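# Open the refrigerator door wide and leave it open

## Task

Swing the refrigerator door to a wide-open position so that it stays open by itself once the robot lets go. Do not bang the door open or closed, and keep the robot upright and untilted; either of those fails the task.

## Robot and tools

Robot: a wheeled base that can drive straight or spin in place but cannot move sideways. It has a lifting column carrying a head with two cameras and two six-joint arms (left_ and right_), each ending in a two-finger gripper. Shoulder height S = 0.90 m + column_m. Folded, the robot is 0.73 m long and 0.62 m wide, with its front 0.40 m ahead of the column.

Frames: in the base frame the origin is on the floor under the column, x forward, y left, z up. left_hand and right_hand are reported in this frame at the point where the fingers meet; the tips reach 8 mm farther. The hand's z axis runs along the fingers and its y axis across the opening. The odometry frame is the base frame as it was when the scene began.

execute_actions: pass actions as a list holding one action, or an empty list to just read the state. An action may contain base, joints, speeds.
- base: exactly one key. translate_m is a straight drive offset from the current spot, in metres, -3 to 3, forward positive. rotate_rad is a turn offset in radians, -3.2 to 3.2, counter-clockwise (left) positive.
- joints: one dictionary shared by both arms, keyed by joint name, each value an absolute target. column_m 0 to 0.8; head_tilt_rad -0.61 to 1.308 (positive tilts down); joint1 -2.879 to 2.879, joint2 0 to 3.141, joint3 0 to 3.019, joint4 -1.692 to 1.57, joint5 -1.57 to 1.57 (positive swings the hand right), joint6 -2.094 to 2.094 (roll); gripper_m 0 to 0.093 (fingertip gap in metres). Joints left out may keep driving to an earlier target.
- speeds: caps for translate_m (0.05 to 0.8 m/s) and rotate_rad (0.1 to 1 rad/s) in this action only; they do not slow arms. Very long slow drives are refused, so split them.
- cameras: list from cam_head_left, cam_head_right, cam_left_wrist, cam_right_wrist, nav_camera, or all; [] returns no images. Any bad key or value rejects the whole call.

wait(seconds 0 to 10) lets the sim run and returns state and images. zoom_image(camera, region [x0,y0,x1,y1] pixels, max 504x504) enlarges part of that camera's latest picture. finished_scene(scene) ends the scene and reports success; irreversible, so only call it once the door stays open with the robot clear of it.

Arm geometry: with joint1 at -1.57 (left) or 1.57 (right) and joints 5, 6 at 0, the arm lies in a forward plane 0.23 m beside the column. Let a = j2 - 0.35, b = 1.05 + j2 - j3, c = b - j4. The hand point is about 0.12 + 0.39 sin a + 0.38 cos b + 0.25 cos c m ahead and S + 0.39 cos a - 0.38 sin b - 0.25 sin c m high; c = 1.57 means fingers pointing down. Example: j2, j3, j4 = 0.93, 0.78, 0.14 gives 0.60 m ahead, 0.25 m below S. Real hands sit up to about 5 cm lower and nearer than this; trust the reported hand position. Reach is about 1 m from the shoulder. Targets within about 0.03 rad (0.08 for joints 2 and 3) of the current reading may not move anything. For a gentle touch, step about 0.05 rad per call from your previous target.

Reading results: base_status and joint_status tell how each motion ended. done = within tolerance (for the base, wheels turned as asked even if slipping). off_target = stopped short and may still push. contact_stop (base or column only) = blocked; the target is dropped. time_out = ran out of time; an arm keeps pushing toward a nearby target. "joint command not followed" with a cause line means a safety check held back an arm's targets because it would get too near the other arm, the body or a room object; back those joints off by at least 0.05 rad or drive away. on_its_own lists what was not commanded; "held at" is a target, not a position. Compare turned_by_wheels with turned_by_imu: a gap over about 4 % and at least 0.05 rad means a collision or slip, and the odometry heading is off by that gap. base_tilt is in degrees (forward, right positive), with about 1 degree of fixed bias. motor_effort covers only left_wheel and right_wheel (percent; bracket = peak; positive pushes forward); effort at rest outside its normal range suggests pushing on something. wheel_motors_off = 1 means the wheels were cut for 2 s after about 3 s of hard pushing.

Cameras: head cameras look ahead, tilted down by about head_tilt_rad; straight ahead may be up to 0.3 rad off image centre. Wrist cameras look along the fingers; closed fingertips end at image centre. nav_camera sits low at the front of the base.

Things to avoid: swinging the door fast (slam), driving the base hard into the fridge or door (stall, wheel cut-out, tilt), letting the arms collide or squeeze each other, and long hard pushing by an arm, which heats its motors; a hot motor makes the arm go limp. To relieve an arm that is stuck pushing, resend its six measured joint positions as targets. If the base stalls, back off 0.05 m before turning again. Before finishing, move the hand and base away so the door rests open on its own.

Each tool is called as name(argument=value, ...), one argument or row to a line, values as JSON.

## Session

execute_actions(
  actions=[
    {"joints":{"head_tilt_rad":0.3}},
  ],
  cameras=["cam_head_left","nav_camera"],
)

Scene clock: 0.87 s.
base_odometry: x=+0.000 y=+0.000 heading=+0.000 (m, m, rad; odometry frame)
turned_by_wheels: +0.000 (rad since the last result)
turned_by_imu: +0.000 (rad since the last result)
base_tilt: forward=-0.3 right=+0.8 (deg)
base_status: not commanded
joint_positions: column_m=+0.556 head_tilt_rad=+0.319 left_joint1_rad=-1.579 left_joint2_rad=+0.885 left_joint3_rad=+0.396 left_joint4_rad=-0.920 left_joint5_rad=-0.034 left_joint6_rad=-0.087 left_gripper_m=+0.095 right_joint1_rad=+1.571 right_joint2_rad=+0.903 right_joint3_rad=+0.386 right_joint4_rad=-0.974 right_joint5_rad=+0.028 right_joint6_rad=+0.076 right_gripper_m=+0.095
joint_status: all done
wheel_motors_off: 0
motor_effort: left_wheel=+3(3) right_wheel=+2(2) (%)
left_hand: x=+0.1443 y=+0.2288 z=+1.2514 quat_wxyz=(+0.427, +0.029, -0.903, -0.032) (m; base frame)
right_hand: x=+0.1273 y=-0.2302 z=+1.2638 quat_wxyz=(+0.464, -0.027, -0.885, +0.030) (m; base frame)
pictures: cam_head_left, nav_camera
Images, in order (width x height): cam_head_left 672x504, nav_camera 672x504.

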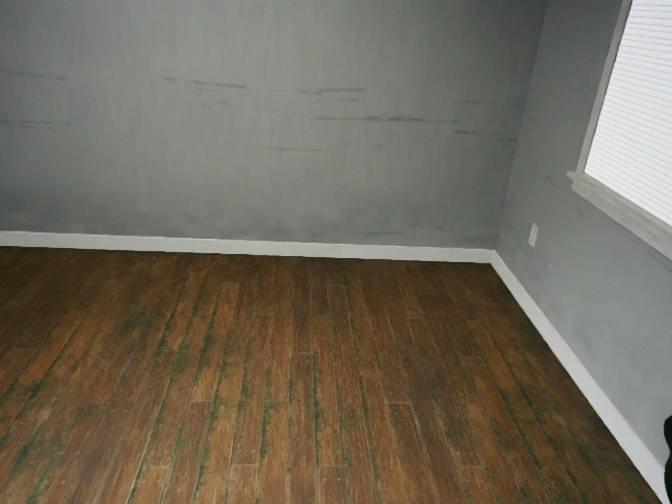

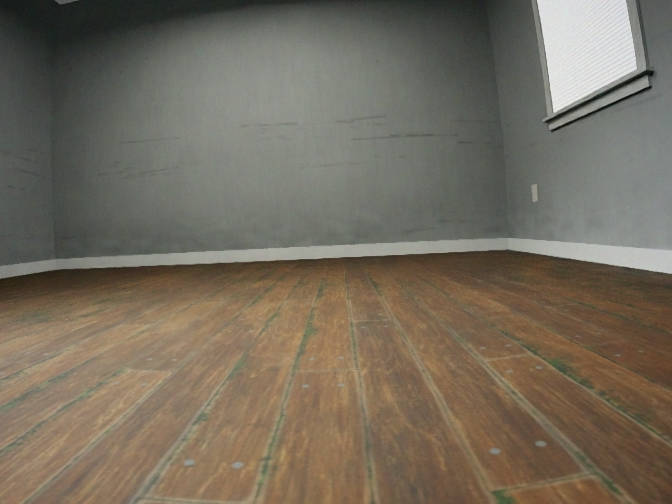

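execute_actions(
  actions=[
    {"base":{"rotate_rad":2.2},"joints":{"column_m":0.35}},
  ],
  cameras=["cam_head_left","nav_camera"],
)

Scene clock: 4.63 s.
base_odometry: x=+0.000 y=+0.000 heading=+2.199 (m, m, rad; odometry frame)
turned_by_wheels: +2.199 (rad since the last result)
turned_by_imu: +2.227 (rad since the last result)
base_tilt: forward=-0.1 right=+0.6 (deg)
base_status: done
joint_positions: column_m=+0.350 head_tilt_rad=+0.319 left_joint1_rad=-1.579 left_joint2_rad=+0.885 left_joint3_rad=+0.396 left_joint4_rad=-0.920 left_joint5_rad=-0.034 left_joint6_rad=-0.087 left_gripper_m=+0.095 right_joint1_rad=+1.571 right_joint2_rad=+0.903 right_joint3_rad=+0.386 right_joint4_rad=-0.974 right_joint5_rad=+0.028 right_joint6_rad=+0.076 right_gripper_m=+0.095
joint_status: all done
wheel_motors_off: 0
motor_effort: left_wheel=-3(27) right_wheel=+3(33) (%)
left_hand: x=+0.1443 y=+0.2288 z=+1.0453 quat_wxyz=(+0.427, +0.029, -0.903, -0.032) (m; base frame)
right_hand: x=+0.1273 y=-0.2302 z=+1.0577 quat_wxyz=(+0.464, -0.027, -0.885, +0.030) (m; base frame)
pictures: cam_head_left, nav_camera
Images, in order (width x height): cam_head_left 672x504, nav_camera 672x504.

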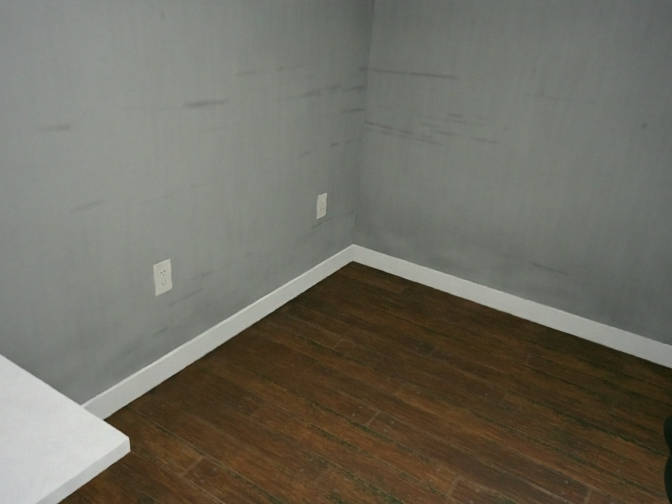

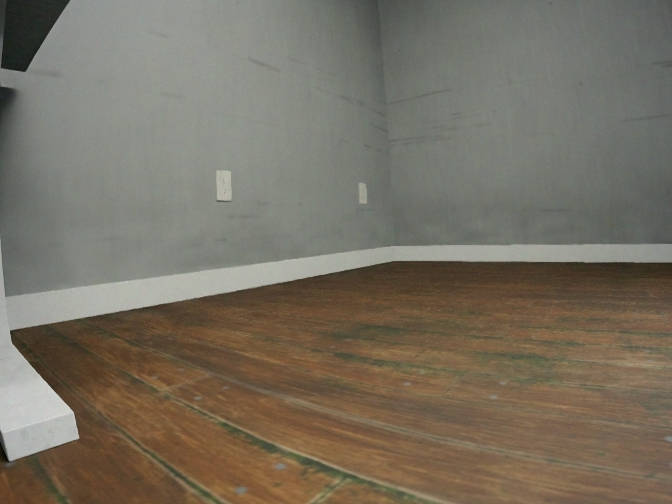

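execute_actions(
  actions=[
    {"base":{"rotate_rad":1.6}},
  ],
  cameras=["cam_head_left","nav_camera"],
)

Scene clock: 7.80 s.
base_odometry: x=+0.000 y=+0.000 heading=-2.485 (m, m, rad; odometry frame)
turned_by_wheels: +1.599 (rad since the last result)
turned_by_imu: +1.622 (rad since the last result)
base_tilt: forward=+0.0 right=+0.6 (deg)
base_status: done
joint_positions: column_m=+0.350 head_tilt_rad=+0.319 left_joint1_rad=-1.579 left_joint2_rad=+0.885 left_joint3_rad=+0.396 left_joint4_rad=-0.920 left_joint5_rad=-0.034 left_joint6_rad=-0.087 left_gripper_m=+0.095 right_joint1_rad=+1.571 right_joint2_rad=+0.903 right_joint3_rad=+0.386 right_joint4_rad=-0.974 right_joint5_rad=+0.028 right_joint6_rad=+0.076 right_gripper_m=+0.095
joint_status: not commanded
wheel_motors_off: 0
motor_effort: left_wheel=-3(24) right_wheel=+3(23) (%)
left_hand: x=+0.1443 y=+0.2288 z=+1.0453 quat_wxyz=(+0.427, +0.029, -0.903, -0.032) (m; base frame)
right_hand: x=+0.1273 y=-0.2302 z=+1.0577 quat_wxyz=(+0.464, -0.027, -0.885, +0.030) (m; base frame)
pictures: cam_head_left, nav_camera
Images, in order (width x height): cam_head_left 672x504, nav_camera 672x504.

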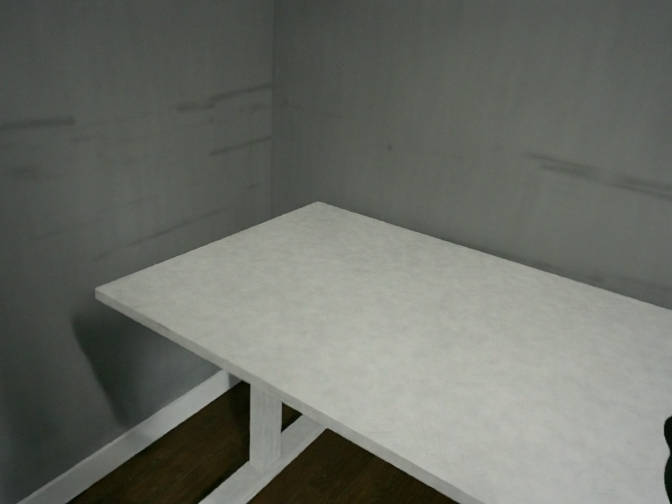

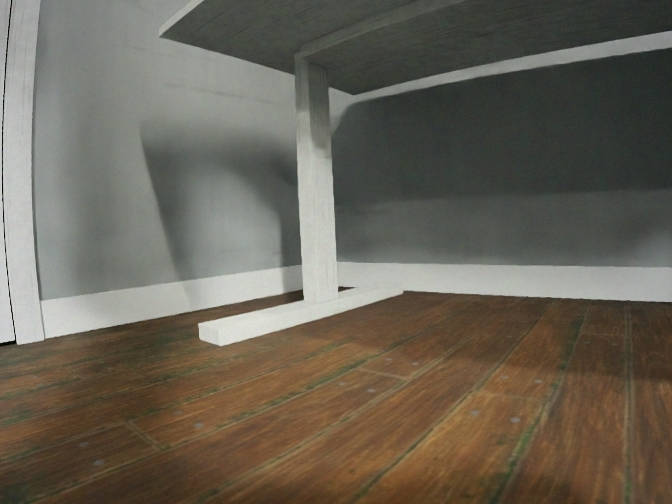

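Must be around heading ~1.1.

execute_actions(
  actions=[
    {"base":{"rotate_rad":-2.65}},
  ],
  cameras=["cam_head_left","nav_camera"],
)

Scene clock: 11.97 s.
base_odometry: x=+0.000 y=+0.000 heading=+1.149 (m, m, rad; odometry frame)
turned_by_wheels: -2.649 (rad since the last result)
turned_by_imu: -2.681 (rad since the last result)
base_tilt: forward=-0.2 right=+0.7 (deg)
base_status: done
joint_positions: column_m=+0.350 head_tilt_rad=+0.319 left_joint1_rad=-1.579 left_joint2_rad=+0.885 left_joint3_rad=+0.396 left_joint4_rad=-0.920 left_joint5_rad=-0.034 left_joint6_rad=-0.087 left_gripper_m=+0.095 right_joint1_rad=+1.571 right_joint2_rad=+0.903 right_joint3_rad=+0.386 right_joint4_rad=-0.974 right_joint5_rad=+0.028 right_joint6_rad=+0.076 right_gripper_m=+0.095
joint_status: not commanded
wheel_motors_off: 0
motor_effort: left_wheel=+4(25) right_wheel=-3(24) (%)
left_hand: x=+0.1443 y=+0.2288 z=+1.0453 quat_wxyz=(+0.427, +0.029, -0.903, -0.032) (m; base frame)
right_hand: x=+0.1273 y=-0.2302 z=+1.0577 quat_wxyz=(+0.464, -0.027, -0.885, +0.030) (m; base frame)
pictures: cam_head_left, nav_camera
Images, in order (width x height): cam_head_left 672x504, nav_camera 672x504.

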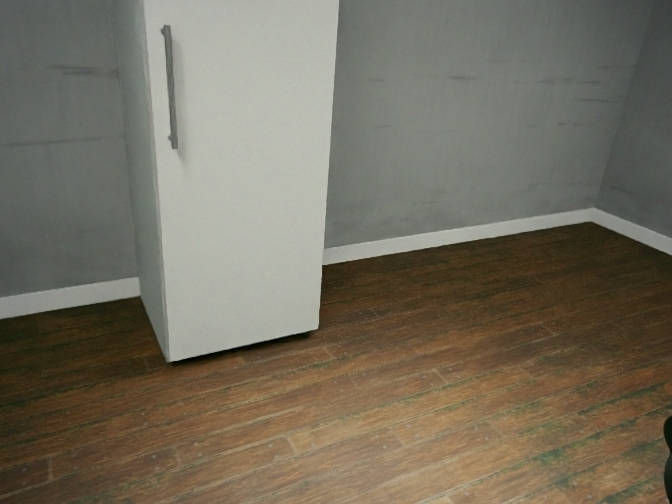

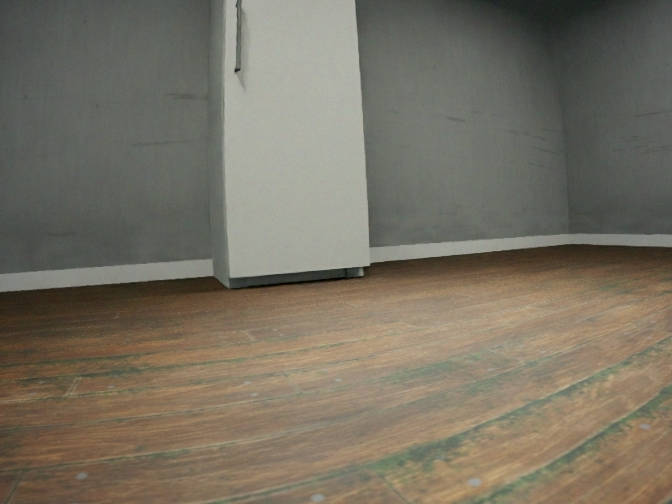

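execute_actions(
  actions=[
    {"base":{"translate_m":0.45},"joints":{"right_joint2_rad":1.3,"right_joint3_rad":1.0,"right_joint4_rad":1.35,"right_joint5_rad":0,"right_joint6_rad":0}},
  ],
  cameras=[],
)

execute_actions(
  actions=[
    {"base":{"rotate_rad":0.4}},
  ],
  cameras=[],
)

execute_actions(
  actions=[
    {"base":{"translate_m":0.4}},
  ],
  cameras=["cam_head_left","cam_right_wrist"],
)

Scene clock: 14.80 s.
base_odometry: x=+0.184 y=+0.411 heading=+1.149 (m, m, rad; odometry frame)
turned_by_wheels: +0.000 (rad since the last result)
turned_by_imu: +0.000 (rad since the last result)
base_tilt: forward=-0.1 right=+0.6 (deg)
base_status: done
joint_positions: column_m=+0.350 head_tilt_rad=+0.319 left_joint1_rad=-1.579 left_joint2_rad=+0.885 left_joint3_rad=+0.397 left_joint4_rad=-0.920 left_joint5_rad=-0.034 left_joint6_rad=-0.087 left_gripper_m=+0.095 right_joint1_rad=+1.571 right_joint2_rad=+1.305 right_joint3_rad=+0.994 right_joint4_rad=+1.334 right_joint5_rad=+0.003 right_joint6_rad=+0.009 right_gripper_m=+0.095
joint_status: all done
wheel_motors_off: 0
motor_effort: left_wheel=+0(46) right_wheel=+0(33) (%)
left_hand: x=+0.1447 y=+0.2288 z=+1.0451 quat_wxyz=(+0.427, +0.029, -0.903, -0.032) (m; base frame)
right_hand: x=+0.7653 y=-0.2260 z=+1.0936 quat_wxyz=(-0.698, -0.004, -0.716, -0.002) (m; base frame)
pictures: none
No camera images: the call's "cameras" was empty. Leave "cameras" out to get every camera's image.

Scene clock: 16.57 s.
base_odometry: x=+0.184 y=+0.411 heading=+1.548 (m, m, rad; odometry frame)
turned_by_wheels: +0.399 (rad since the last result)
turned_by_imu: +0.404 (rad since the last result)
base_tilt: forward=-0.2 right=+0.4 (deg)
base_status: done
joint_positions: column_m=+0.350 head_tilt_rad=+0.319 left_joint1_rad=-1.579 left_joint2_rad=+0.885 left_joint3_rad=+0.397 left_joint4_rad=-0.920 left_joint5_rad=-0.034 left_joint6_rad=-0.087 left_gripper_m=+0.095 right_joint1_rad=+1.572 right_joint2_rad=+1.305 right_joint3_rad=+0.994 right_joint4_rad=+1.334 right_joint5_rad=+0.002 right_joint6_rad=+0.009 right_gripper_m=+0.095
joint_status: not commanded
wheel_motors_off: 0
motor_effort: left_wheel=-3(38) right_wheel=+2(25) (%)
left_hand: x=+0.1447 y=+0.2288 z=+1.0451 quat_wxyz=(+0.427, +0.029, -0.903, -0.032) (m; base frame)
right_hand: x=+0.7653 y=-0.2254 z=+1.0936 quat_wxyz=(-0.698, -0.004, -0.716, -0.003) (m; base frame)
pictures: none
No camera images: the call's "cameras" was empty. Leave "cameras" out to get every camera's image.

Scene clock: 18.93 s.
base_odometry: x=+0.193 y=+0.811 heading=+1.549 (m, m, rad; odometry frame)
turned_by_wheels: +0.000 (rad since the last result)
turned_by_imu: +0.001 (rad since the last result)
base_tilt: forward=-0.2 right=+0.7 (deg)
base_status: done
joint_positions: column_m=+0.350 head_tilt_rad=+0.319 left_joint1_rad=-1.579 left_joint2_rad=+0.885 left_joint3_rad=+0.398 left_joint4_rad=-0.920 left_joint5_rad=-0.034 left_joint6_rad=-0.087 left_gripper_m=+0.095 right_joint1_rad=+1.572 right_joint2_rad=+1.305 right_joint3_rad=+0.995 right_joint4_rad=+1.334 right_joint5_rad=+0.002 right_joint6_rad=+0.009 right_gripper_m=+0.095
joint_status: not commanded
wheel_motors_off: 0
motor_effort: left_wheel=+1(36) right_wheel=+0(42) (%)
left_hand: x=+0.1456 y=+0.2288 z=+1.0449 quat_wxyz=(+0.426, +0.029, -0.904, -0.032) (m; base frame)
right_hand: x=+0.7657 y=-0.2254 z=+1.0940 quat_wxyz=(-0.699, -0.004, -0.715, -0.003) (m; base frame)
pictures: cam_head_left, cam_right_wrist
Images, in order (width x height): cam_head_left 672x504, cam_right_wrist 504x504.

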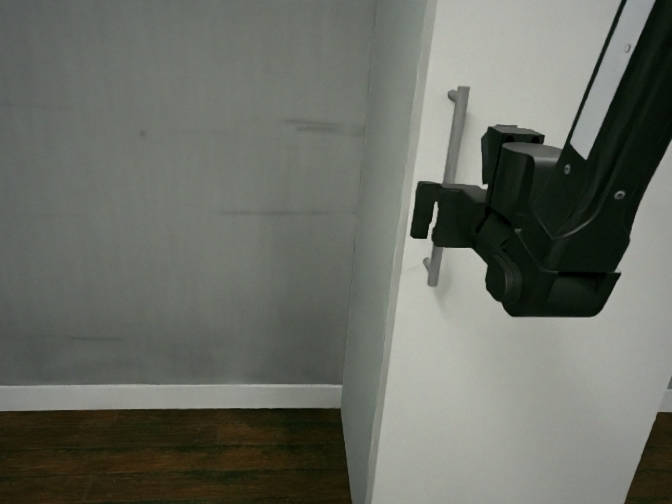

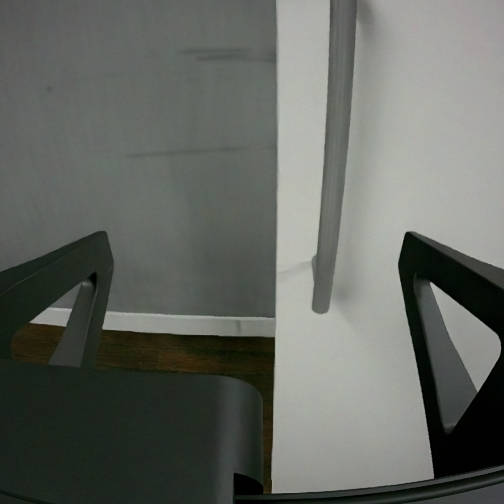

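execute_actions(
  actions=[
    {"base":{"rotate_rad":-0.06}},
  ],
  cameras=[],
)

execute_actions(
  actions=[
    {"base":{"translate_m":0.17},"speeds":{"translate_m":0.1}},
  ],
  cameras=["cam_right_wrist"],
)

Scene clock: 19.90 s.
base_odometry: x=+0.193 y=+0.811 heading=+1.490 (m, m, rad; odometry frame)
turned_by_wheels: -0.059 (rad since the last result)
turned_by_imu: -0.060 (rad since the last result)
base_tilt: forward=-0.3 right=+0.7 (deg)
base_status: done
joint_positions: column_m=+0.350 head_tilt_rad=+0.319 left_joint1_rad=-1.579 left_joint2_rad=+0.885 left_joint3_rad=+0.398 left_joint4_rad=-0.920 left_joint5_rad=-0.034 left_joint6_rad=-0.087 left_gripper_m=+0.095 right_joint1_rad=+1.570 right_joint2_rad=+1.305 right_joint3_rad=+0.995 right_joint4_rad=+1.334 right_joint5_rad=+0.002 right_joint6_rad=+0.009 right_gripper_m=+0.095
joint_status: not commanded
wheel_motors_off: 0
motor_effort: left_wheel=+1(27) right_wheel=+0(30) (%)
left_hand: x=+0.1456 y=+0.2288 z=+1.0449 quat_wxyz=(+0.426, +0.029, -0.904, -0.032) (m; base frame)
right_hand: x=+0.7657 y=-0.2261 z=+1.0940 quat_wxyz=(-0.699, -0.004, -0.715, -0.002) (m; base frame)
pictures: none
No camera images: the call's "cameras" was empty. Leave "cameras" out to get every camera's image.

Scene clock: 22.43 s.
base_odometry: x=+0.207 y=+0.980 heading=+1.490 (m, m, rad; odometry frame)
turned_by_wheels: +0.000 (rad since the last result)
turned_by_imu: +0.000 (rad since the last result)
base_tilt: forward=-0.2 right=+0.6 (deg)
base_status: done
joint_positions: column_m=+0.350 head_tilt_rad=+0.319 left_joint1_rad=-1.579 left_joint2_rad=+0.885 left_joint3_rad=+0.396 left_joint4_rad=-0.920 left_joint5_rad=-0.034 left_joint6_rad=-0.087 left_gripper_m=+0.095 right_joint1_rad=+1.570 right_joint2_rad=+1.305 right_joint3_rad=+0.995 right_joint4_rad=+1.334 right_joint5_rad=+0.002 right_joint6_rad=+0.009 right_gripper_m=+0.095
joint_status: not commanded
wheel_motors_off: 0
motor_effort: left_wheel=+0(27) right_wheel=+0(38) (%)
left_hand: x=+0.1441 y=+0.2288 z=+1.0453 quat_wxyz=(+0.427, +0.029, -0.903, -0.032) (m; base frame)
right_hand: x=+0.7657 y=-0.2261 z=+1.0940 quat_wxyz=(-0.699, -0.004, -0.715, -0.002) (m; base frame)
pictures: cam_right_wrist
Images, in order (width x height): cam_right_wrist 504x504.

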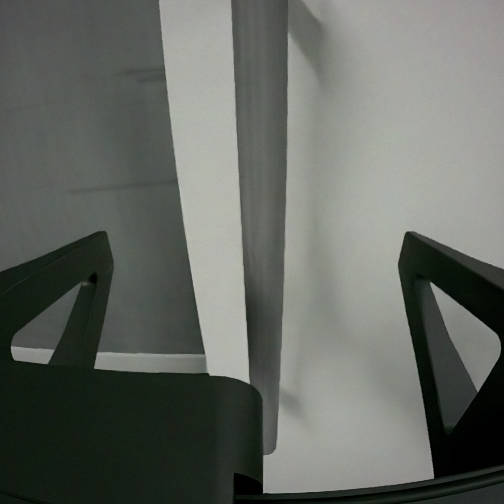

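Repeat the same sequence.

execute_actions(
  actions=[
    {"base":{"translate_m":0.04},"speeds":{"translate_m":0.1}},
  ],
  cameras=[],
)

execute_actions(
  actions=[
    {"joints":{"right_gripper_m":0,"head_tilt_rad":0.5}},
  ],
  cameras=[],
)

execute_actions(
  actions=[
    {"base":{"translate_m":-0.18},"speeds":{"translate_m":0.05}},
  ],
  cameras=[],
)

execute_actions(
  actions=[
    {"base":{"rotate_rad":-0.25},"speeds":{"rotate_rad":0.1}},
  ],
  cameras=[],
)

execute_actions(
  actions=[
    {"base":{"translate_m":-0.15},"speeds":{"translate_m":0.05}},
  ],
  cameras=[],
)

execute_actions(
  actions=[
    {"base":{"rotate_rad":-0.35},"speeds":{"rotate_rad":0.1}},
  ],
  cameras=["cam_head_left"],
)

Scene clock: 23.97 s.
base_odometry: x=+0.210 y=+1.020 heading=+1.489 (m, m, rad; odometry frame)
turned_by_wheels: +0.000 (rad since the last result)
turned_by_imu: +0.000 (rad since the last result)
base_tilt: forward=-0.3 right=+0.6 (deg)
base_status: done
joint_positions: column_m=+0.350 head_tilt_rad=+0.319 left_joint1_rad=-1.579 left_joint2_rad=+0.885 left_joint3_rad=+0.396 left_joint4_rad=-0.920 left_joint5_rad=-0.034 left_joint6_rad=-0.087 left_gripper_m=+0.095 right_joint1_rad=+1.570 right_joint2_rad=+1.305 right_joint3_rad=+0.994 right_joint4_rad=+1.334 right_joint5_rad=+0.002 right_joint6_rad=+0.009 right_gripper_m=+0.095
joint_status: not commanded
wheel_motors_off: 0
motor_effort: left_wheel=+0(27) right_wheel=+1(26) (%)
left_hand: x=+0.1441 y=+0.2288 z=+1.0453 quat_wxyz=(+0.427, +0.029, -0.903, -0.032) (m; base frame)
right_hand: x=+0.7656 y=-0.2261 z=+1.0939 quat_wxyz=(-0.699, -0.004, -0.716, -0.002) (m; base frame)
pictures: none
No camera images: the call's "cameras" was empty. Leave "cameras" out to get every camera's image.

Scene clock: 24.97 s.
base_odometry: x=+0.210 y=+1.020 heading=+1.489 (m, m, rad; odometry frame)
turned_by_wheels: +0.000 (rad since the last result)
turned_by_imu: +0.000 (rad since the last result)
base_tilt: forward=-0.2 right=+0.6 (deg)
base_status: not commanded
joint_positions: column_m=+0.350 head_tilt_rad=+0.504 left_joint1_rad=-1.579 left_joint2_rad=+0.885 left_joint3_rad=+0.396 left_joint4_rad=-0.920 left_joint5_rad=-0.034 left_joint6_rad=-0.087 left_gripper_m=+0.095 right_joint1_rad=+1.568 right_joint2_rad=+1.306 right_joint3_rad=+0.980 right_joint4_rad=+1.339 right_joint5_rad=+0.003 right_joint6_rad=+0.008 right_gripper_m=+0.001
joint_status: all done
wheel_motors_off: 0
motor_effort: left_wheel=-2(3) right_wheel=+2(8) (%)
left_hand: x=+0.1441 y=+0.2288 z=+1.0453 quat_wxyz=(+0.427, +0.029, -0.903, -0.032) (m; base frame)
right_hand: x=+0.7600 y=-0.2275 z=+1.0898 quat_wxyz=(-0.695, -0.004, -0.719, +0.000) (m; base frame)
pictures: none
No camera images: the call's "cameras" was empty. Leave "cameras" out to get every camera's image.

Scene clock: 29.30 s.
base_odometry: x=+0.196 y=+0.841 heading=+1.490 (m, m, rad; odometry frame)
turned_by_wheels: +0.001 (rad since the last result)
turned_by_imu: +0.003 (rad since the last result)
base_tilt: forward=-0.1 right=+0.5 (deg)
base_status: done
joint_positions: column_m=+0.350 head_tilt_rad=+0.504 left_joint1_rad=-1.579 left_joint2_rad=+0.885 left_joint3_rad=+0.396 left_joint4_rad=-0.920 left_joint5_rad=-0.034 left_joint6_rad=-0.087 left_gripper_m=+0.095 right_joint1_rad=+1.568 right_joint2_rad=+1.306 right_joint3_rad=+0.983 right_joint4_rad=+1.339 right_joint5_rad=+0.003 right_joint6_rad=+0.008 right_gripper_m=+0.001
joint_status: not commanded
wheel_motors_off: 0
motor_effort: left_wheel=+2(37) right_wheel=-1(27) (%)
left_hand: x=+0.1443 y=+0.2288 z=+1.0453 quat_wxyz=(+0.427, +0.029, -0.903, -0.032) (m; base frame)
right_hand: x=+0.7609 y=-0.2274 z=+1.0906 quat_wxyz=(-0.696, -0.004, -0.718, +0.000) (m; base frame)
pictures: none
No camera images: the call's "cameras" was empty. Leave "cameras" out to get every camera's image.

Scene clock: 32.30 s.
base_odometry: x=+0.196 y=+0.841 heading=+1.241 (m, m, rad; odometry frame)
turned_by_wheels: -0.249 (rad since the last result)
turned_by_imu: -0.249 (rad since the last result)
base_tilt: forward=-0.1 right=+0.6 (deg)
base_status: done
joint_positions: column_m=+0.350 head_tilt_rad=+0.504 left_joint1_rad=-1.579 left_joint2_rad=+0.885 left_joint3_rad=+0.396 left_joint4_rad=-0.920 left_joint5_rad=-0.034 left_joint6_rad=-0.087 left_gripper_m=+0.095 right_joint1_rad=+1.570 right_joint2_rad=+1.306 right_joint3_rad=+0.983 right_joint4_rad=+1.339 right_joint5_rad=+0.002 right_joint6_rad=+0.008 right_gripper_m=+0.001
joint_status: not commanded
wheel_motors_off: 0
motor_effort: left_wheel=+1(34) right_wheel=-1(33) (%)
left_hand: x=+0.1443 y=+0.2288 z=+1.0453 quat_wxyz=(+0.427, +0.029, -0.903, -0.032) (m; base frame)
right_hand: x=+0.7609 y=-0.2264 z=+1.0906 quat_wxyz=(-0.696, -0.004, -0.718, -0.002) (m; base frame)
pictures: none
No camera images: the call's "cameras" was empty. Leave "cameras" out to get every camera's image.

Scene clock: 36.07 s.
base_odometry: x=+0.147 y=+0.699 heading=+1.241 (m, m, rad; odometry frame)
turned_by_wheels: -0.001 (rad since the last result)
turned_by_imu: +0.001 (rad since the last result)
base_tilt: forward=-0.3 right=+0.6 (deg)
base_status: done
joint_positions: column_m=+0.350 head_tilt_rad=+0.505 left_joint1_rad=-1.579 left_joint2_rad=+0.885 left_joint3_rad=+0.396 left_joint4_rad=-0.920 left_joint5_rad=-0.034 left_joint6_rad=-0.087 left_gripper_m=+0.095 right_joint1_rad=+1.570 right_joint2_rad=+1.306 right_joint3_rad=+0.985 right_joint4_rad=+1.339 right_joint5_rad=+0.002 right_joint6_rad=+0.008 right_gripper_m=+0.001
joint_status: not commanded
wheel_motors_off: 0
motor_effort: left_wheel=+0(28) right_wheel=+0(47) (%)
left_hand: x=+0.1443 y=+0.2288 z=+1.0453 quat_wxyz=(+0.427, +0.029, -0.903, -0.032) (m; base frame)
right_hand: x=+0.7618 y=-0.2264 z=+1.0913 quat_wxyz=(-0.697, -0.004, -0.718, -0.002) (m; base frame)
pictures: none
No camera images: the call's "cameras" was empty. Leave "cameras" out to get every camera's image.

Scene clock: 40.07 s.
base_odometry: x=+0.147 y=+0.699 heading=+0.892 (m, m, rad; odometry frame)
turned_by_wheels: -0.349 (rad since the last result)
turned_by_imu: -0.351 (rad since the last result)
base_tilt: forward=-0.1 right=+0.8 (deg)
base_status: done
joint_positions: column_m=+0.350 head_tilt_rad=+0.505 left_joint1_rad=-1.579 left_joint2_rad=+0.885 left_joint3_rad=+0.396 left_joint4_rad=-0.920 left_joint5_rad=-0.034 left_joint6_rad=-0.087 left_gripper_m=+0.095 right_joint1_rad=+1.570 right_joint2_rad=+1.306 right_joint3_rad=+0.985 right_joint4_rad=+1.339 right_joint5_rad=+0.002 right_joint6_rad=+0.008 right_gripper_m=+0.001
joint_status: not commanded
wheel_motors_off: 0
motor_effort: left_wheel=+4(39) right_wheel=-2(34) (%)
left_hand: x=+0.1443 y=+0.2288 z=+1.0453 quat_wxyz=(+0.427, +0.029, -0.903, -0.032) (m; base frame)
right_hand: x=+0.7618 y=-0.2261 z=+1.0913 quat_wxyz=(-0.697, -0.003, -0.718, -0.002) (m; base frame)
pictures: cam_head_left
Images, in order (width x height): cam_head_left 672x504.

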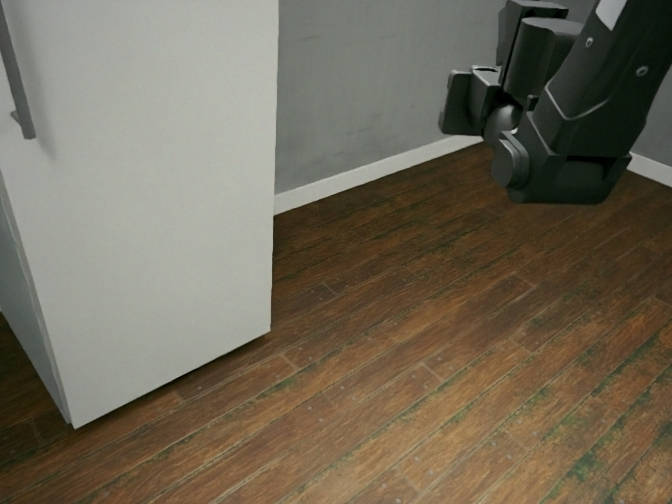

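Missed the grip. Undo and go deeper.

execute_actions(
  actions=[
    {"base":{"rotate_rad":0.35},"joints":{"right_gripper_m":0.09}},
  ],
  cameras=[],
)

execute_actions(
  actions=[
    {"base":{"translate_m":0.15}},
  ],
  cameras=[],
)

execute_actions(
  actions=[
    {"base":{"rotate_rad":0.25}},
  ],
  cameras=[],
)

execute_actions(
  actions=[
    {"base":{"translate_m":0.23},"speeds":{"translate_m":0.1}},
  ],
  cameras=[],
)

execute_actions(
  actions=[
    {"joints":{"right_gripper_m":0}},
  ],
  cameras=["cam_right_wrist"],
)

Scene clock: 41.90 s.
base_odometry: x=+0.147 y=+0.699 heading=+1.240 (m, m, rad; odometry frame)
turned_by_wheels: +0.349 (rad since the last result)
turned_by_imu: +0.352 (rad since the last result)
base_tilt: forward=-0.1 right=+0.7 (deg)
base_status: done
joint_positions: column_m=+0.350 head_tilt_rad=+0.505 left_joint1_rad=-1.579 left_joint2_rad=+0.885 left_joint3_rad=+0.396 left_joint4_rad=-0.920 left_joint5_rad=-0.034 left_joint6_rad=-0.087 left_gripper_m=+0.095 right_joint1_rad=+1.571 right_joint2_rad=+1.306 right_joint3_rad=+0.985 right_joint4_rad=+1.339 right_joint5_rad=+0.002 right_joint6_rad=+0.008 right_gripper_m=+0.090
joint_status: all done
wheel_motors_off: 0
motor_effort: left_wheel=+0(36) right_wheel=+1(16) (%)
left_hand: x=+0.1443 y=+0.2288 z=+1.0453 quat_wxyz=(+0.427, +0.029, -0.903, -0.032) (m; base frame)
right_hand: x=+0.7618 y=-0.2258 z=+1.0913 quat_wxyz=(-0.697, -0.004, -0.718, -0.002) (m; base frame)
pictures: none
No camera images: the call's "cameras" was empty. Leave "cameras" out to get every camera's image.

Scene clock: 43.63 s.
base_odometry: x=+0.196 y=+0.841 heading=+1.239 (m, m, rad; odometry frame)
turned_by_wheels: -0.001 (rad since the last result)
turned_by_imu: -0.001 (rad since the last result)
base_tilt: forward=-0.2 right=+0.6 (deg)
base_status: done
joint_positions: column_m=+0.350 head_tilt_rad=+0.505 left_joint1_rad=-1.579 left_joint2_rad=+0.885 left_joint3_rad=+0.396 left_joint4_rad=-0.920 left_joint5_rad=-0.034 left_joint6_rad=-0.087 left_gripper_m=+0.095 right_joint1_rad=+1.571 right_joint2_rad=+1.306 right_joint3_rad=+0.986 right_joint4_rad=+1.339 right_joint5_rad=+0.002 right_joint6_rad=+0.008 right_gripper_m=+0.090
joint_status: not commanded
wheel_motors_off: 0
motor_effort: left_wheel=-1(31) right_wheel=+1(32) (%)
left_hand: x=+0.1445 y=+0.2288 z=+1.0452 quat_wxyz=(+0.427, +0.029, -0.903, -0.032) (m; base frame)
right_hand: x=+0.7624 y=-0.2258 z=+1.0918 quat_wxyz=(-0.697, -0.004, -0.717, -0.002) (m; base frame)
pictures: none
No camera images: the call's "cameras" was empty. Leave "cameras" out to get every camera's image.

Scene clock: 45.03 s.
base_odometry: x=+0.196 y=+0.841 heading=+1.488 (m, m, rad; odometry frame)
turned_by_wheels: +0.249 (rad since the last result)
turned_by_imu: +0.251 (rad since the last result)
base_tilt: forward=-0.2 right=+0.7 (deg)
base_status: done
joint_positions: column_m=+0.350 head_tilt_rad=+0.505 left_joint1_rad=-1.579 left_joint2_rad=+0.885 left_joint3_rad=+0.396 left_joint4_rad=-0.920 left_joint5_rad=-0.034 left_joint6_rad=-0.087 left_gripper_m=+0.095 right_joint1_rad=+1.572 right_joint2_rad=+1.306 right_joint3_rad=+0.986 right_joint4_rad=+1.339 right_joint5_rad=+0.001 right_joint6_rad=+0.008 right_gripper_m=+0.090
joint_status: not commanded
wheel_motors_off: 0
motor_effort: left_wheel=+0(26) right_wheel=+2(34) (%)
left_hand: x=+0.1445 y=+0.2288 z=+1.0452 quat_wxyz=(+0.427, +0.029, -0.903, -0.032) (m; base frame)
right_hand: x=+0.7624 y=-0.2252 z=+1.0918 quat_wxyz=(-0.697, -0.004, -0.717, -0.003) (m; base frame)
pictures: none
No camera images: the call's "cameras" was empty. Leave "cameras" out to get every camera's image.

Scene clock: 48.23 s.
base_odometry: x=+0.215 y=+1.070 heading=+1.488 (m, m, rad; odometry frame)
turned_by_wheels: +0.000 (rad since the last result)
turned_by_imu: +0.001 (rad since the last result)
base_tilt: forward=-0.2 right=+0.6 (deg)
base_status: done
joint_positions: column_m=+0.350 head_tilt_rad=+0.505 left_joint1_rad=-1.579 left_joint2_rad=+0.885 left_joint3_rad=+0.396 left_joint4_rad=-0.920 left_joint5_rad=-0.034 left_joint6_rad=-0.087 left_gripper_m=+0.095 right_joint1_rad=+1.572 right_joint2_rad=+1.306 right_joint3_rad=+0.988 right_joint4_rad=+1.339 right_joint5_rad=+0.001 right_joint6_rad=+0.008 right_gripper_m=+0.090
joint_status: not commanded
wheel_motors_off: 0
motor_effort: left_wheel=+0(27) right_wheel=+0(39) (%)
left_hand: x=+0.1443 y=+0.2288 z=+1.0453 quat_wxyz=(+0.427, +0.029, -0.903, -0.032) (m; base frame)
right_hand: x=+0.7629 y=-0.2252 z=+1.0923 quat_wxyz=(-0.698, -0.004, -0.716, -0.003) (m; base frame)
pictures: none
No camera images: the call's "cameras" was empty. Leave "cameras" out to get every camera's image.

Scene clock: 48.93 s.
base_odometry: x=+0.215 y=+1.070 heading=+1.488 (m, m, rad; odometry frame)
turned_by_wheels: +0.000 (rad since the last result)
turned_by_imu: +0.000 (rad since the last result)
base_tilt: forward=-0.1 right=+0.7 (deg)
base_status: not commanded
joint_positions: column_m=+0.350 head_tilt_rad=+0.505 left_joint1_rad=-1.579 left_joint2_rad=+0.885 left_joint3_rad=+0.396 left_joint4_rad=-0.920 left_joint5_rad=-0.034 left_joint6_rad=-0.087 left_gripper_m=+0.095 right_joint1_rad=+1.566 right_joint2_rad=+1.306 right_joint3_rad=+0.988 right_joint4_rad=+1.339 right_joint5_rad=+0.003 right_joint6_rad=-0.009 right_gripper_m=+0.015
joint_status: right_gripper_m off_target (ended at +0.015, target +0.000)
wheel_motors_off: 0
motor_effort: left_wheel=+0(0) right_wheel=-1(1) (%)
left_hand: x=+0.1443 y=+0.2288 z=+1.0453 quat_wxyz=(+0.427, +0.029, -0.903, -0.032) (m; base frame)
right_hand: x=+0.7629 y=-0.2282 z=+1.0923 quat_wxyz=(-0.698, +0.002, -0.716, +0.006) (m; base frame)
pictures: cam_right_wrist
Images, in order (width x height): cam_right_wrist 504x504.

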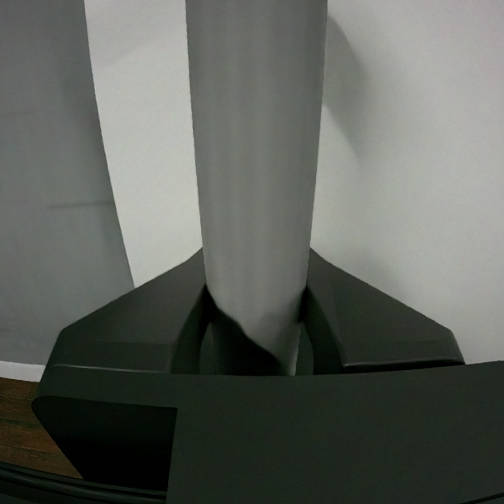

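execute_actions(
  actions=[
    {"base":{"translate_m":-0.18},"speeds":{"translate_m":0.05}},
  ],
  cameras=[],
)

execute_actions(
  actions=[
    {"base":{"rotate_rad":-0.25},"speeds":{"rotate_rad":0.1}},
  ],
  cameras=[],
)

execute_actions(
  actions=[
    {"base":{"translate_m":-0.15},"speeds":{"translate_m":0.05}},
  ],
  cameras=[],
)

execute_actions(
  actions=[
    {"base":{"rotate_rad":-0.35},"speeds":{"rotate_rad":0.1}},
  ],
  cameras=["cam_head_left"],
)

Scene clock: 53.40 s.
base_odometry: x=+0.200 y=+0.891 heading=+1.484 (m, m, rad; odometry frame)
turned_by_wheels: -0.003 (rad since the last result)
turned_by_imu: -0.002 (rad since the last result)
base_tilt: forward=-0.1 right=+0.5 (deg)
base_status: done
joint_positions: column_m=+0.350 head_tilt_rad=+0.505 left_joint1_rad=-1.579 left_joint2_rad=+0.885 left_joint3_rad=+0.395 left_joint4_rad=-0.920 left_joint5_rad=-0.034 left_joint6_rad=-0.087 left_gripper_m=+0.095 right_joint1_rad=+1.462 right_joint2_rad=+1.319 right_joint3_rad=+1.025 right_joint4_rad=+1.315 right_joint5_rad=+0.056 right_joint6_rad=+0.078 right_gripper_m=+0.015
joint_status: not commanded
wheel_motors_off: 0
motor_effort: left_wheel=-4(42) right_wheel=+0(42) (%)
left_hand: x=+0.1439 y=+0.2288 z=+1.0454 quat_wxyz=(+0.428, +0.029, -0.903, -0.032) (m; base frame)
right_hand: x=+0.7727 y=-0.2878 z=+1.0941 quat_wxyz=(-0.699, -0.034, -0.712, +0.045) (m; base frame)
pictures: none
No camera images: the call's "cameras" was empty. Leave "cameras" out to get every camera's image.

Scene clock: 57.00 s.
base_odometry: x=+0.200 y=+0.891 heading=+1.238 (m, m, rad; odometry frame)
turned_by_wheels: -0.247 (rad since the last result)
turned_by_imu: -0.247 (rad since the last result)
base_tilt: forward=-0.2 right=+0.6 (deg)
base_status: done
joint_positions: column_m=+0.350 head_tilt_rad=+0.505 left_joint1_rad=-1.579 left_joint2_rad=+0.885 left_joint3_rad=+0.395 left_joint4_rad=-0.920 left_joint5_rad=-0.034 left_joint6_rad=-0.087 left_gripper_m=+0.095 right_joint1_rad=+1.643 right_joint2_rad=+1.304 right_joint3_rad=+0.953 right_joint4_rad=+1.371 right_joint5_rad=-0.050 right_joint6_rad=-0.076 right_gripper_m=+0.015
joint_status: not commanded
wheel_motors_off: 0
motor_effort: left_wheel=+9(20) right_wheel=-4(33) (%)
left_hand: x=+0.1439 y=+0.2288 z=+1.0454 quat_wxyz=(+0.428, +0.029, -0.903, -0.032) (m; base frame)
right_hand: x=+0.7489 y=-0.1827 z=+1.0919 quat_wxyz=(-0.698, +0.036, -0.714, -0.026) (m; base frame)
pictures: none
No camera images: the call's "cameras" was empty. Leave "cameras" out to get every camera's image.

Scene clock: 60.70 s.
base_odometry: x=+0.151 y=+0.750 heading=+1.237 (m, m, rad; odometry frame)
turned_by_wheels: -0.001 (rad since the last result)
turned_by_imu: +0.000 (rad since the last result)
base_tilt: forward=-0.1 right=+0.7 (deg)
base_status: done
joint_positions: column_m=+0.350 head_tilt_rad=+0.505 left_joint1_rad=-1.579 left_joint2_rad=+0.885 left_joint3_rad=+0.394 left_joint4_rad=-0.920 left_joint5_rad=-0.034 left_joint6_rad=-0.087 left_gripper_m=+0.095 right_joint1_rad=+1.468 right_joint2_rad=+1.348 right_joint3_rad=+1.151 right_joint4_rad=+1.250 right_joint5_rad=+0.057 right_joint6_rad=+0.066 right_gripper_m=+0.017
joint_status: not commanded
wheel_motors_off: 0
motor_effort: left_wheel=-9(40) right_wheel=-9(48) (%)
left_hand: x=+0.1433 y=+0.2288 z=+1.0456 quat_wxyz=(+0.428, +0.029, -0.903, -0.032) (m; base frame)
right_hand: x=+0.8145 y=-0.2865 z=+1.1020 quat_wxyz=(-0.710, -0.030, -0.702, +0.046) (m; base frame)
pictures: none
No camera images: the call's "cameras" was empty. Leave "cameras" out to get every camera's image.

Scene clock: 64.77 s.
base_odometry: x=+0.151 y=+0.750 heading=+0.888 (m, m, rad; odometry frame)
turned_by_wheels: -0.349 (rad since the last result)
turned_by_imu: -0.349 (rad since the last result)
base_tilt: forward=-0.1 right=+0.4 (deg)
base_status: done
joint_positions: column_m=+0.350 head_tilt_rad=+0.505 left_joint1_rad=-1.579 left_joint2_rad=+0.885 left_joint3_rad=+0.394 left_joint4_rad=-0.920 left_joint5_rad=-0.034 left_joint6_rad=-0.087 left_gripper_m=+0.095 right_joint1_rad=+1.565 right_joint2_rad=+1.305 right_joint3_rad=+0.989 right_joint4_rad=+1.331 right_joint5_rad=+0.002 right_joint6_rad=+0.003 right_gripper_m=+0.001
joint_status: not commanded
wheel_motors_off: 0
on_its_own: right_gripper_m moved -0.016 to your old target +0.000
motor_effort: left_wheel=+4(33) right_wheel=-2(47) (%)
left_hand: x=+0.1433 y=+0.2288 z=+1.0456 quat_wxyz=(+0.428, +0.029, -0.903, -0.032) (m; base frame)
right_hand: x=+0.7634 y=-0.2284 z=+1.0914 quat_wxyz=(-0.696, -0.001, -0.718, +0.002) (m; base frame)
pictures: cam_head_left
Images, in order (width x height): cam_head_left 672x504.

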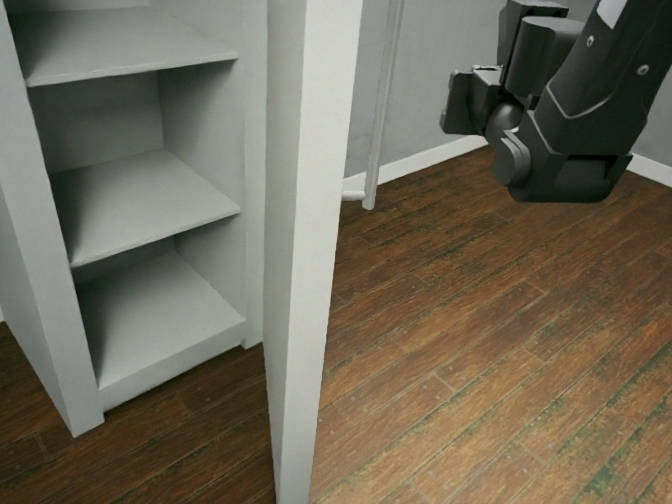

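execute_actions(
  actions=[
    {"joints":{"left_joint2_rad":1.3,"left_joint3_rad":1.0,"left_joint4_rad":1.35,"left_gripper_m":0,"right_joint2_rad":0.9,"right_joint3_rad":0.4,"right_joint4_rad":-0.9}},
  ],
  cameras=[],
)

execute_actions(
  actions=[
    {"base":{"translate_m":0.15},"speeds":{"translate_m":0.1}},
  ],
  cameras=[],
)

execute_actions(
  actions=[
    {"base":{"rotate_rad":-0.6},"speeds":{"rotate_rad":0.15}},
  ],
  cameras=[],
)

execute_actions(
  actions=[
    {"base":{"translate_m":0.1},"speeds":{"translate_m":0.05}},
  ],
  cameras=[],
)

execute_actions(
  actions=[
    {"base":{"translate_m":-0.15}},
  ],
  cameras=["nav_camera"],
)

Scene clock: 67.00 s.
base_odometry: x=+0.151 y=+0.750 heading=+0.888 (m, m, rad; odometry frame)
turned_by_wheels: +0.000 (rad since the last result)
turned_by_imu: +0.001 (rad since the last result)
base_tilt: forward=-0.2 right=+0.4 (deg)
base_status: not commanded
joint_positions: column_m=+0.350 head_tilt_rad=+0.505 left_joint1_rad=-1.579 left_joint2_rad=+1.296 left_joint3_rad=+0.997 left_joint4_rad=+1.333 left_joint5_rad=-0.034 left_joint6_rad=-0.087 left_gripper_m=+0.001 right_joint1_rad=+1.565 right_joint2_rad=+0.892 right_joint3_rad=+0.393 right_joint4_rad=-0.888 right_joint5_rad=+0.002 right_joint6_rad=+0.003 right_gripper_m=+0.001
joint_status: all done
wheel_motors_off: 0
motor_effort: left_wheel=+7(7) right_wheel=-5(5) (%)
left_hand: x=+0.7678 y=+0.2268 z=+1.1003 quat_wxyz=(-0.702, +0.044, -0.710, +0.022) (m; base frame)
right_hand: x=+0.1464 y=-0.2270 z=+1.0396 quat_wxyz=(+0.418, -0.003, -0.908, +0.003) (m; base frame)
pictures: none
No camera images: the call's "cameras" was empty. Leave "cameras" out to get every camera's image.

Scene clock: 69.43 s.
base_odometry: x=+0.246 y=+0.866 heading=+0.887 (m, m, rad; odometry frame)
turned_by_wheels: -0.001 (rad since the last result)
turned_by_imu: +0.000 (rad since the last result)
base_tilt: forward=-0.3 right=+0.6 (deg)
base_status: done
joint_positions: column_m=+0.350 head_tilt_rad=+0.505 left_joint1_rad=-1.579 left_joint2_rad=+1.296 left_joint3_rad=+0.997 left_joint4_rad=+1.333 left_joint5_rad=-0.034 left_joint6_rad=-0.087 left_gripper_m=+0.001 right_joint1_rad=+1.565 right_joint2_rad=+0.893 right_joint3_rad=+0.400 right_joint4_rad=-0.889 right_joint5_rad=+0.002 right_joint6_rad=+0.003 right_gripper_m=+0.001
joint_status: not commanded
wheel_motors_off: 0
motor_effort: left_wheel=+0(48) right_wheel=+1(28) (%)
left_hand: x=+0.7678 y=+0.2268 z=+1.1003 quat_wxyz=(-0.702, +0.044, -0.710, +0.022) (m; base frame)
right_hand: x=+0.1500 y=-0.2270 z=+1.0385 quat_wxyz=(+0.416, -0.003, -0.910, +0.003) (m; base frame)
pictures: none
No camera images: the call's "cameras" was empty. Leave "cameras" out to get every camera's image.

Scene clock: 73.90 s.
base_odometry: x=+0.246 y=+0.866 heading=+0.288 (m, m, rad; odometry frame)
turned_by_wheels: -0.599 (rad since the last result)
turned_by_imu: -0.604 (rad since the last result)
base_tilt: forward=+0.1 right=+0.7 (deg)
base_status: done
joint_positions: column_m=+0.350 head_tilt_rad=+0.505 left_joint1_rad=-1.571 left_joint2_rad=+1.296 left_joint3_rad=+0.997 left_joint4_rad=+1.333 left_joint5_rad=-0.036 left_joint6_rad=-0.085 left_gripper_m=+0.001 right_joint1_rad=+1.565 right_joint2_rad=+0.893 right_joint3_rad=+0.400 right_joint4_rad=-0.889 right_joint5_rad=+0.002 right_joint6_rad=+0.003 right_gripper_m=+0.001
joint_status: not commanded
wheel_motors_off: 0
motor_effort: left_wheel=+3(36) right_wheel=-3(36) (%)
left_hand: x=+0.7677 y=+0.2305 z=+1.1003 quat_wxyz=(-0.702, +0.043, -0.710, +0.017) (m; base frame)
right_hand: x=+0.1500 y=-0.2270 z=+1.0385 quat_wxyz=(+0.416, -0.003, -0.910, +0.003) (m; base frame)
pictures: none
No camera images: the call's "cameras" was empty. Leave "cameras" out to get every camera's image.

Scene clock: 76.50 s.
base_odometry: x=+0.341 y=+0.894 heading=+0.288 (m, m, rad; odometry frame)
turned_by_wheels: +0.001 (rad since the last result)
turned_by_imu: +0.001 (rad since the last result)
base_tilt: forward=-0.2 right=+0.5 (deg)
base_status: done
joint_positions: column_m=+0.350 head_tilt_rad=+0.505 left_joint1_rad=-1.563 left_joint2_rad=+1.297 left_joint3_rad=+0.928 left_joint4_rad=+1.360 left_joint5_rad=-0.062 left_joint6_rad=-0.085 left_gripper_m=+0.001 right_joint1_rad=+1.565 right_joint2_rad=+0.893 right_joint3_rad=+0.401 right_joint4_rad=-0.889 right_joint5_rad=+0.002 right_joint6_rad=+0.003 right_gripper_m=+0.001
joint_status: not commanded
wheel_motors_off: 0
motor_effort: left_wheel=+6(46) right_wheel=+4(28) (%)
left_hand: x=+0.7413 y=+0.2391 z=+1.0845 quat_wxyz=(-0.687, +0.051, -0.725, +0.003) (m; base frame)
right_hand: x=+0.1501 y=-0.2270 z=+1.0384 quat_wxyz=(+0.416, -0.003, -0.910, +0.003) (m; base frame)
pictures: none
No camera images: the call's "cameras" was empty. Leave "cameras" out to get every camera's image.

Scene clock: 78.07 s.
base_odometry: x=+0.198 y=+0.852 heading=+0.288 (m, m, rad; odometry frame)
turned_by_wheels: +0.000 (rad since the last result)
turned_by_imu: +0.000 (rad since the last result)
base_tilt: forward=-0.4 right=+0.6 (deg)
base_status: done
joint_positions: column_m=+0.350 head_tilt_rad=+0.505 left_joint1_rad=-1.564 left_joint2_rad=+1.297 left_joint3_rad=+0.989 left_joint4_rad=+1.354 left_joint5_rad=-0.037 left_joint6_rad=-0.085 left_gripper_m=+0.001 right_joint1_rad=+1.565 right_joint2_rad=+0.893 right_joint3_rad=+0.398 right_joint4_rad=-0.889 right_joint5_rad=+0.002 right_joint6_rad=+0.003 right_gripper_m=+0.001
joint_status: not commanded
wheel_motors_off: 0
motor_effort: left_wheel=+0(25) right_wheel=+0(47) (%)
left_hand: x=+0.7647 y=+0.2343 z=+1.1022 quat_wxyz=(-0.707, +0.042, -0.706, +0.014) (m; base frame)
right_hand: x=+0.1486 y=-0.2270 z=+1.0388 quat_wxyz=(+0.417, -0.003, -0.909, +0.003) (m; base frame)
pictures: nav_camera
Images, in order (width x height): nav_camera 672x504.

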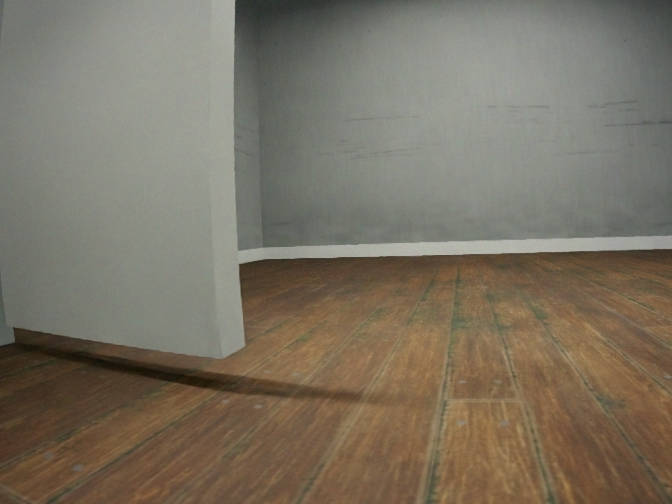

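finished_scene(
  scene=2,
)

The scene is finished: the task was done.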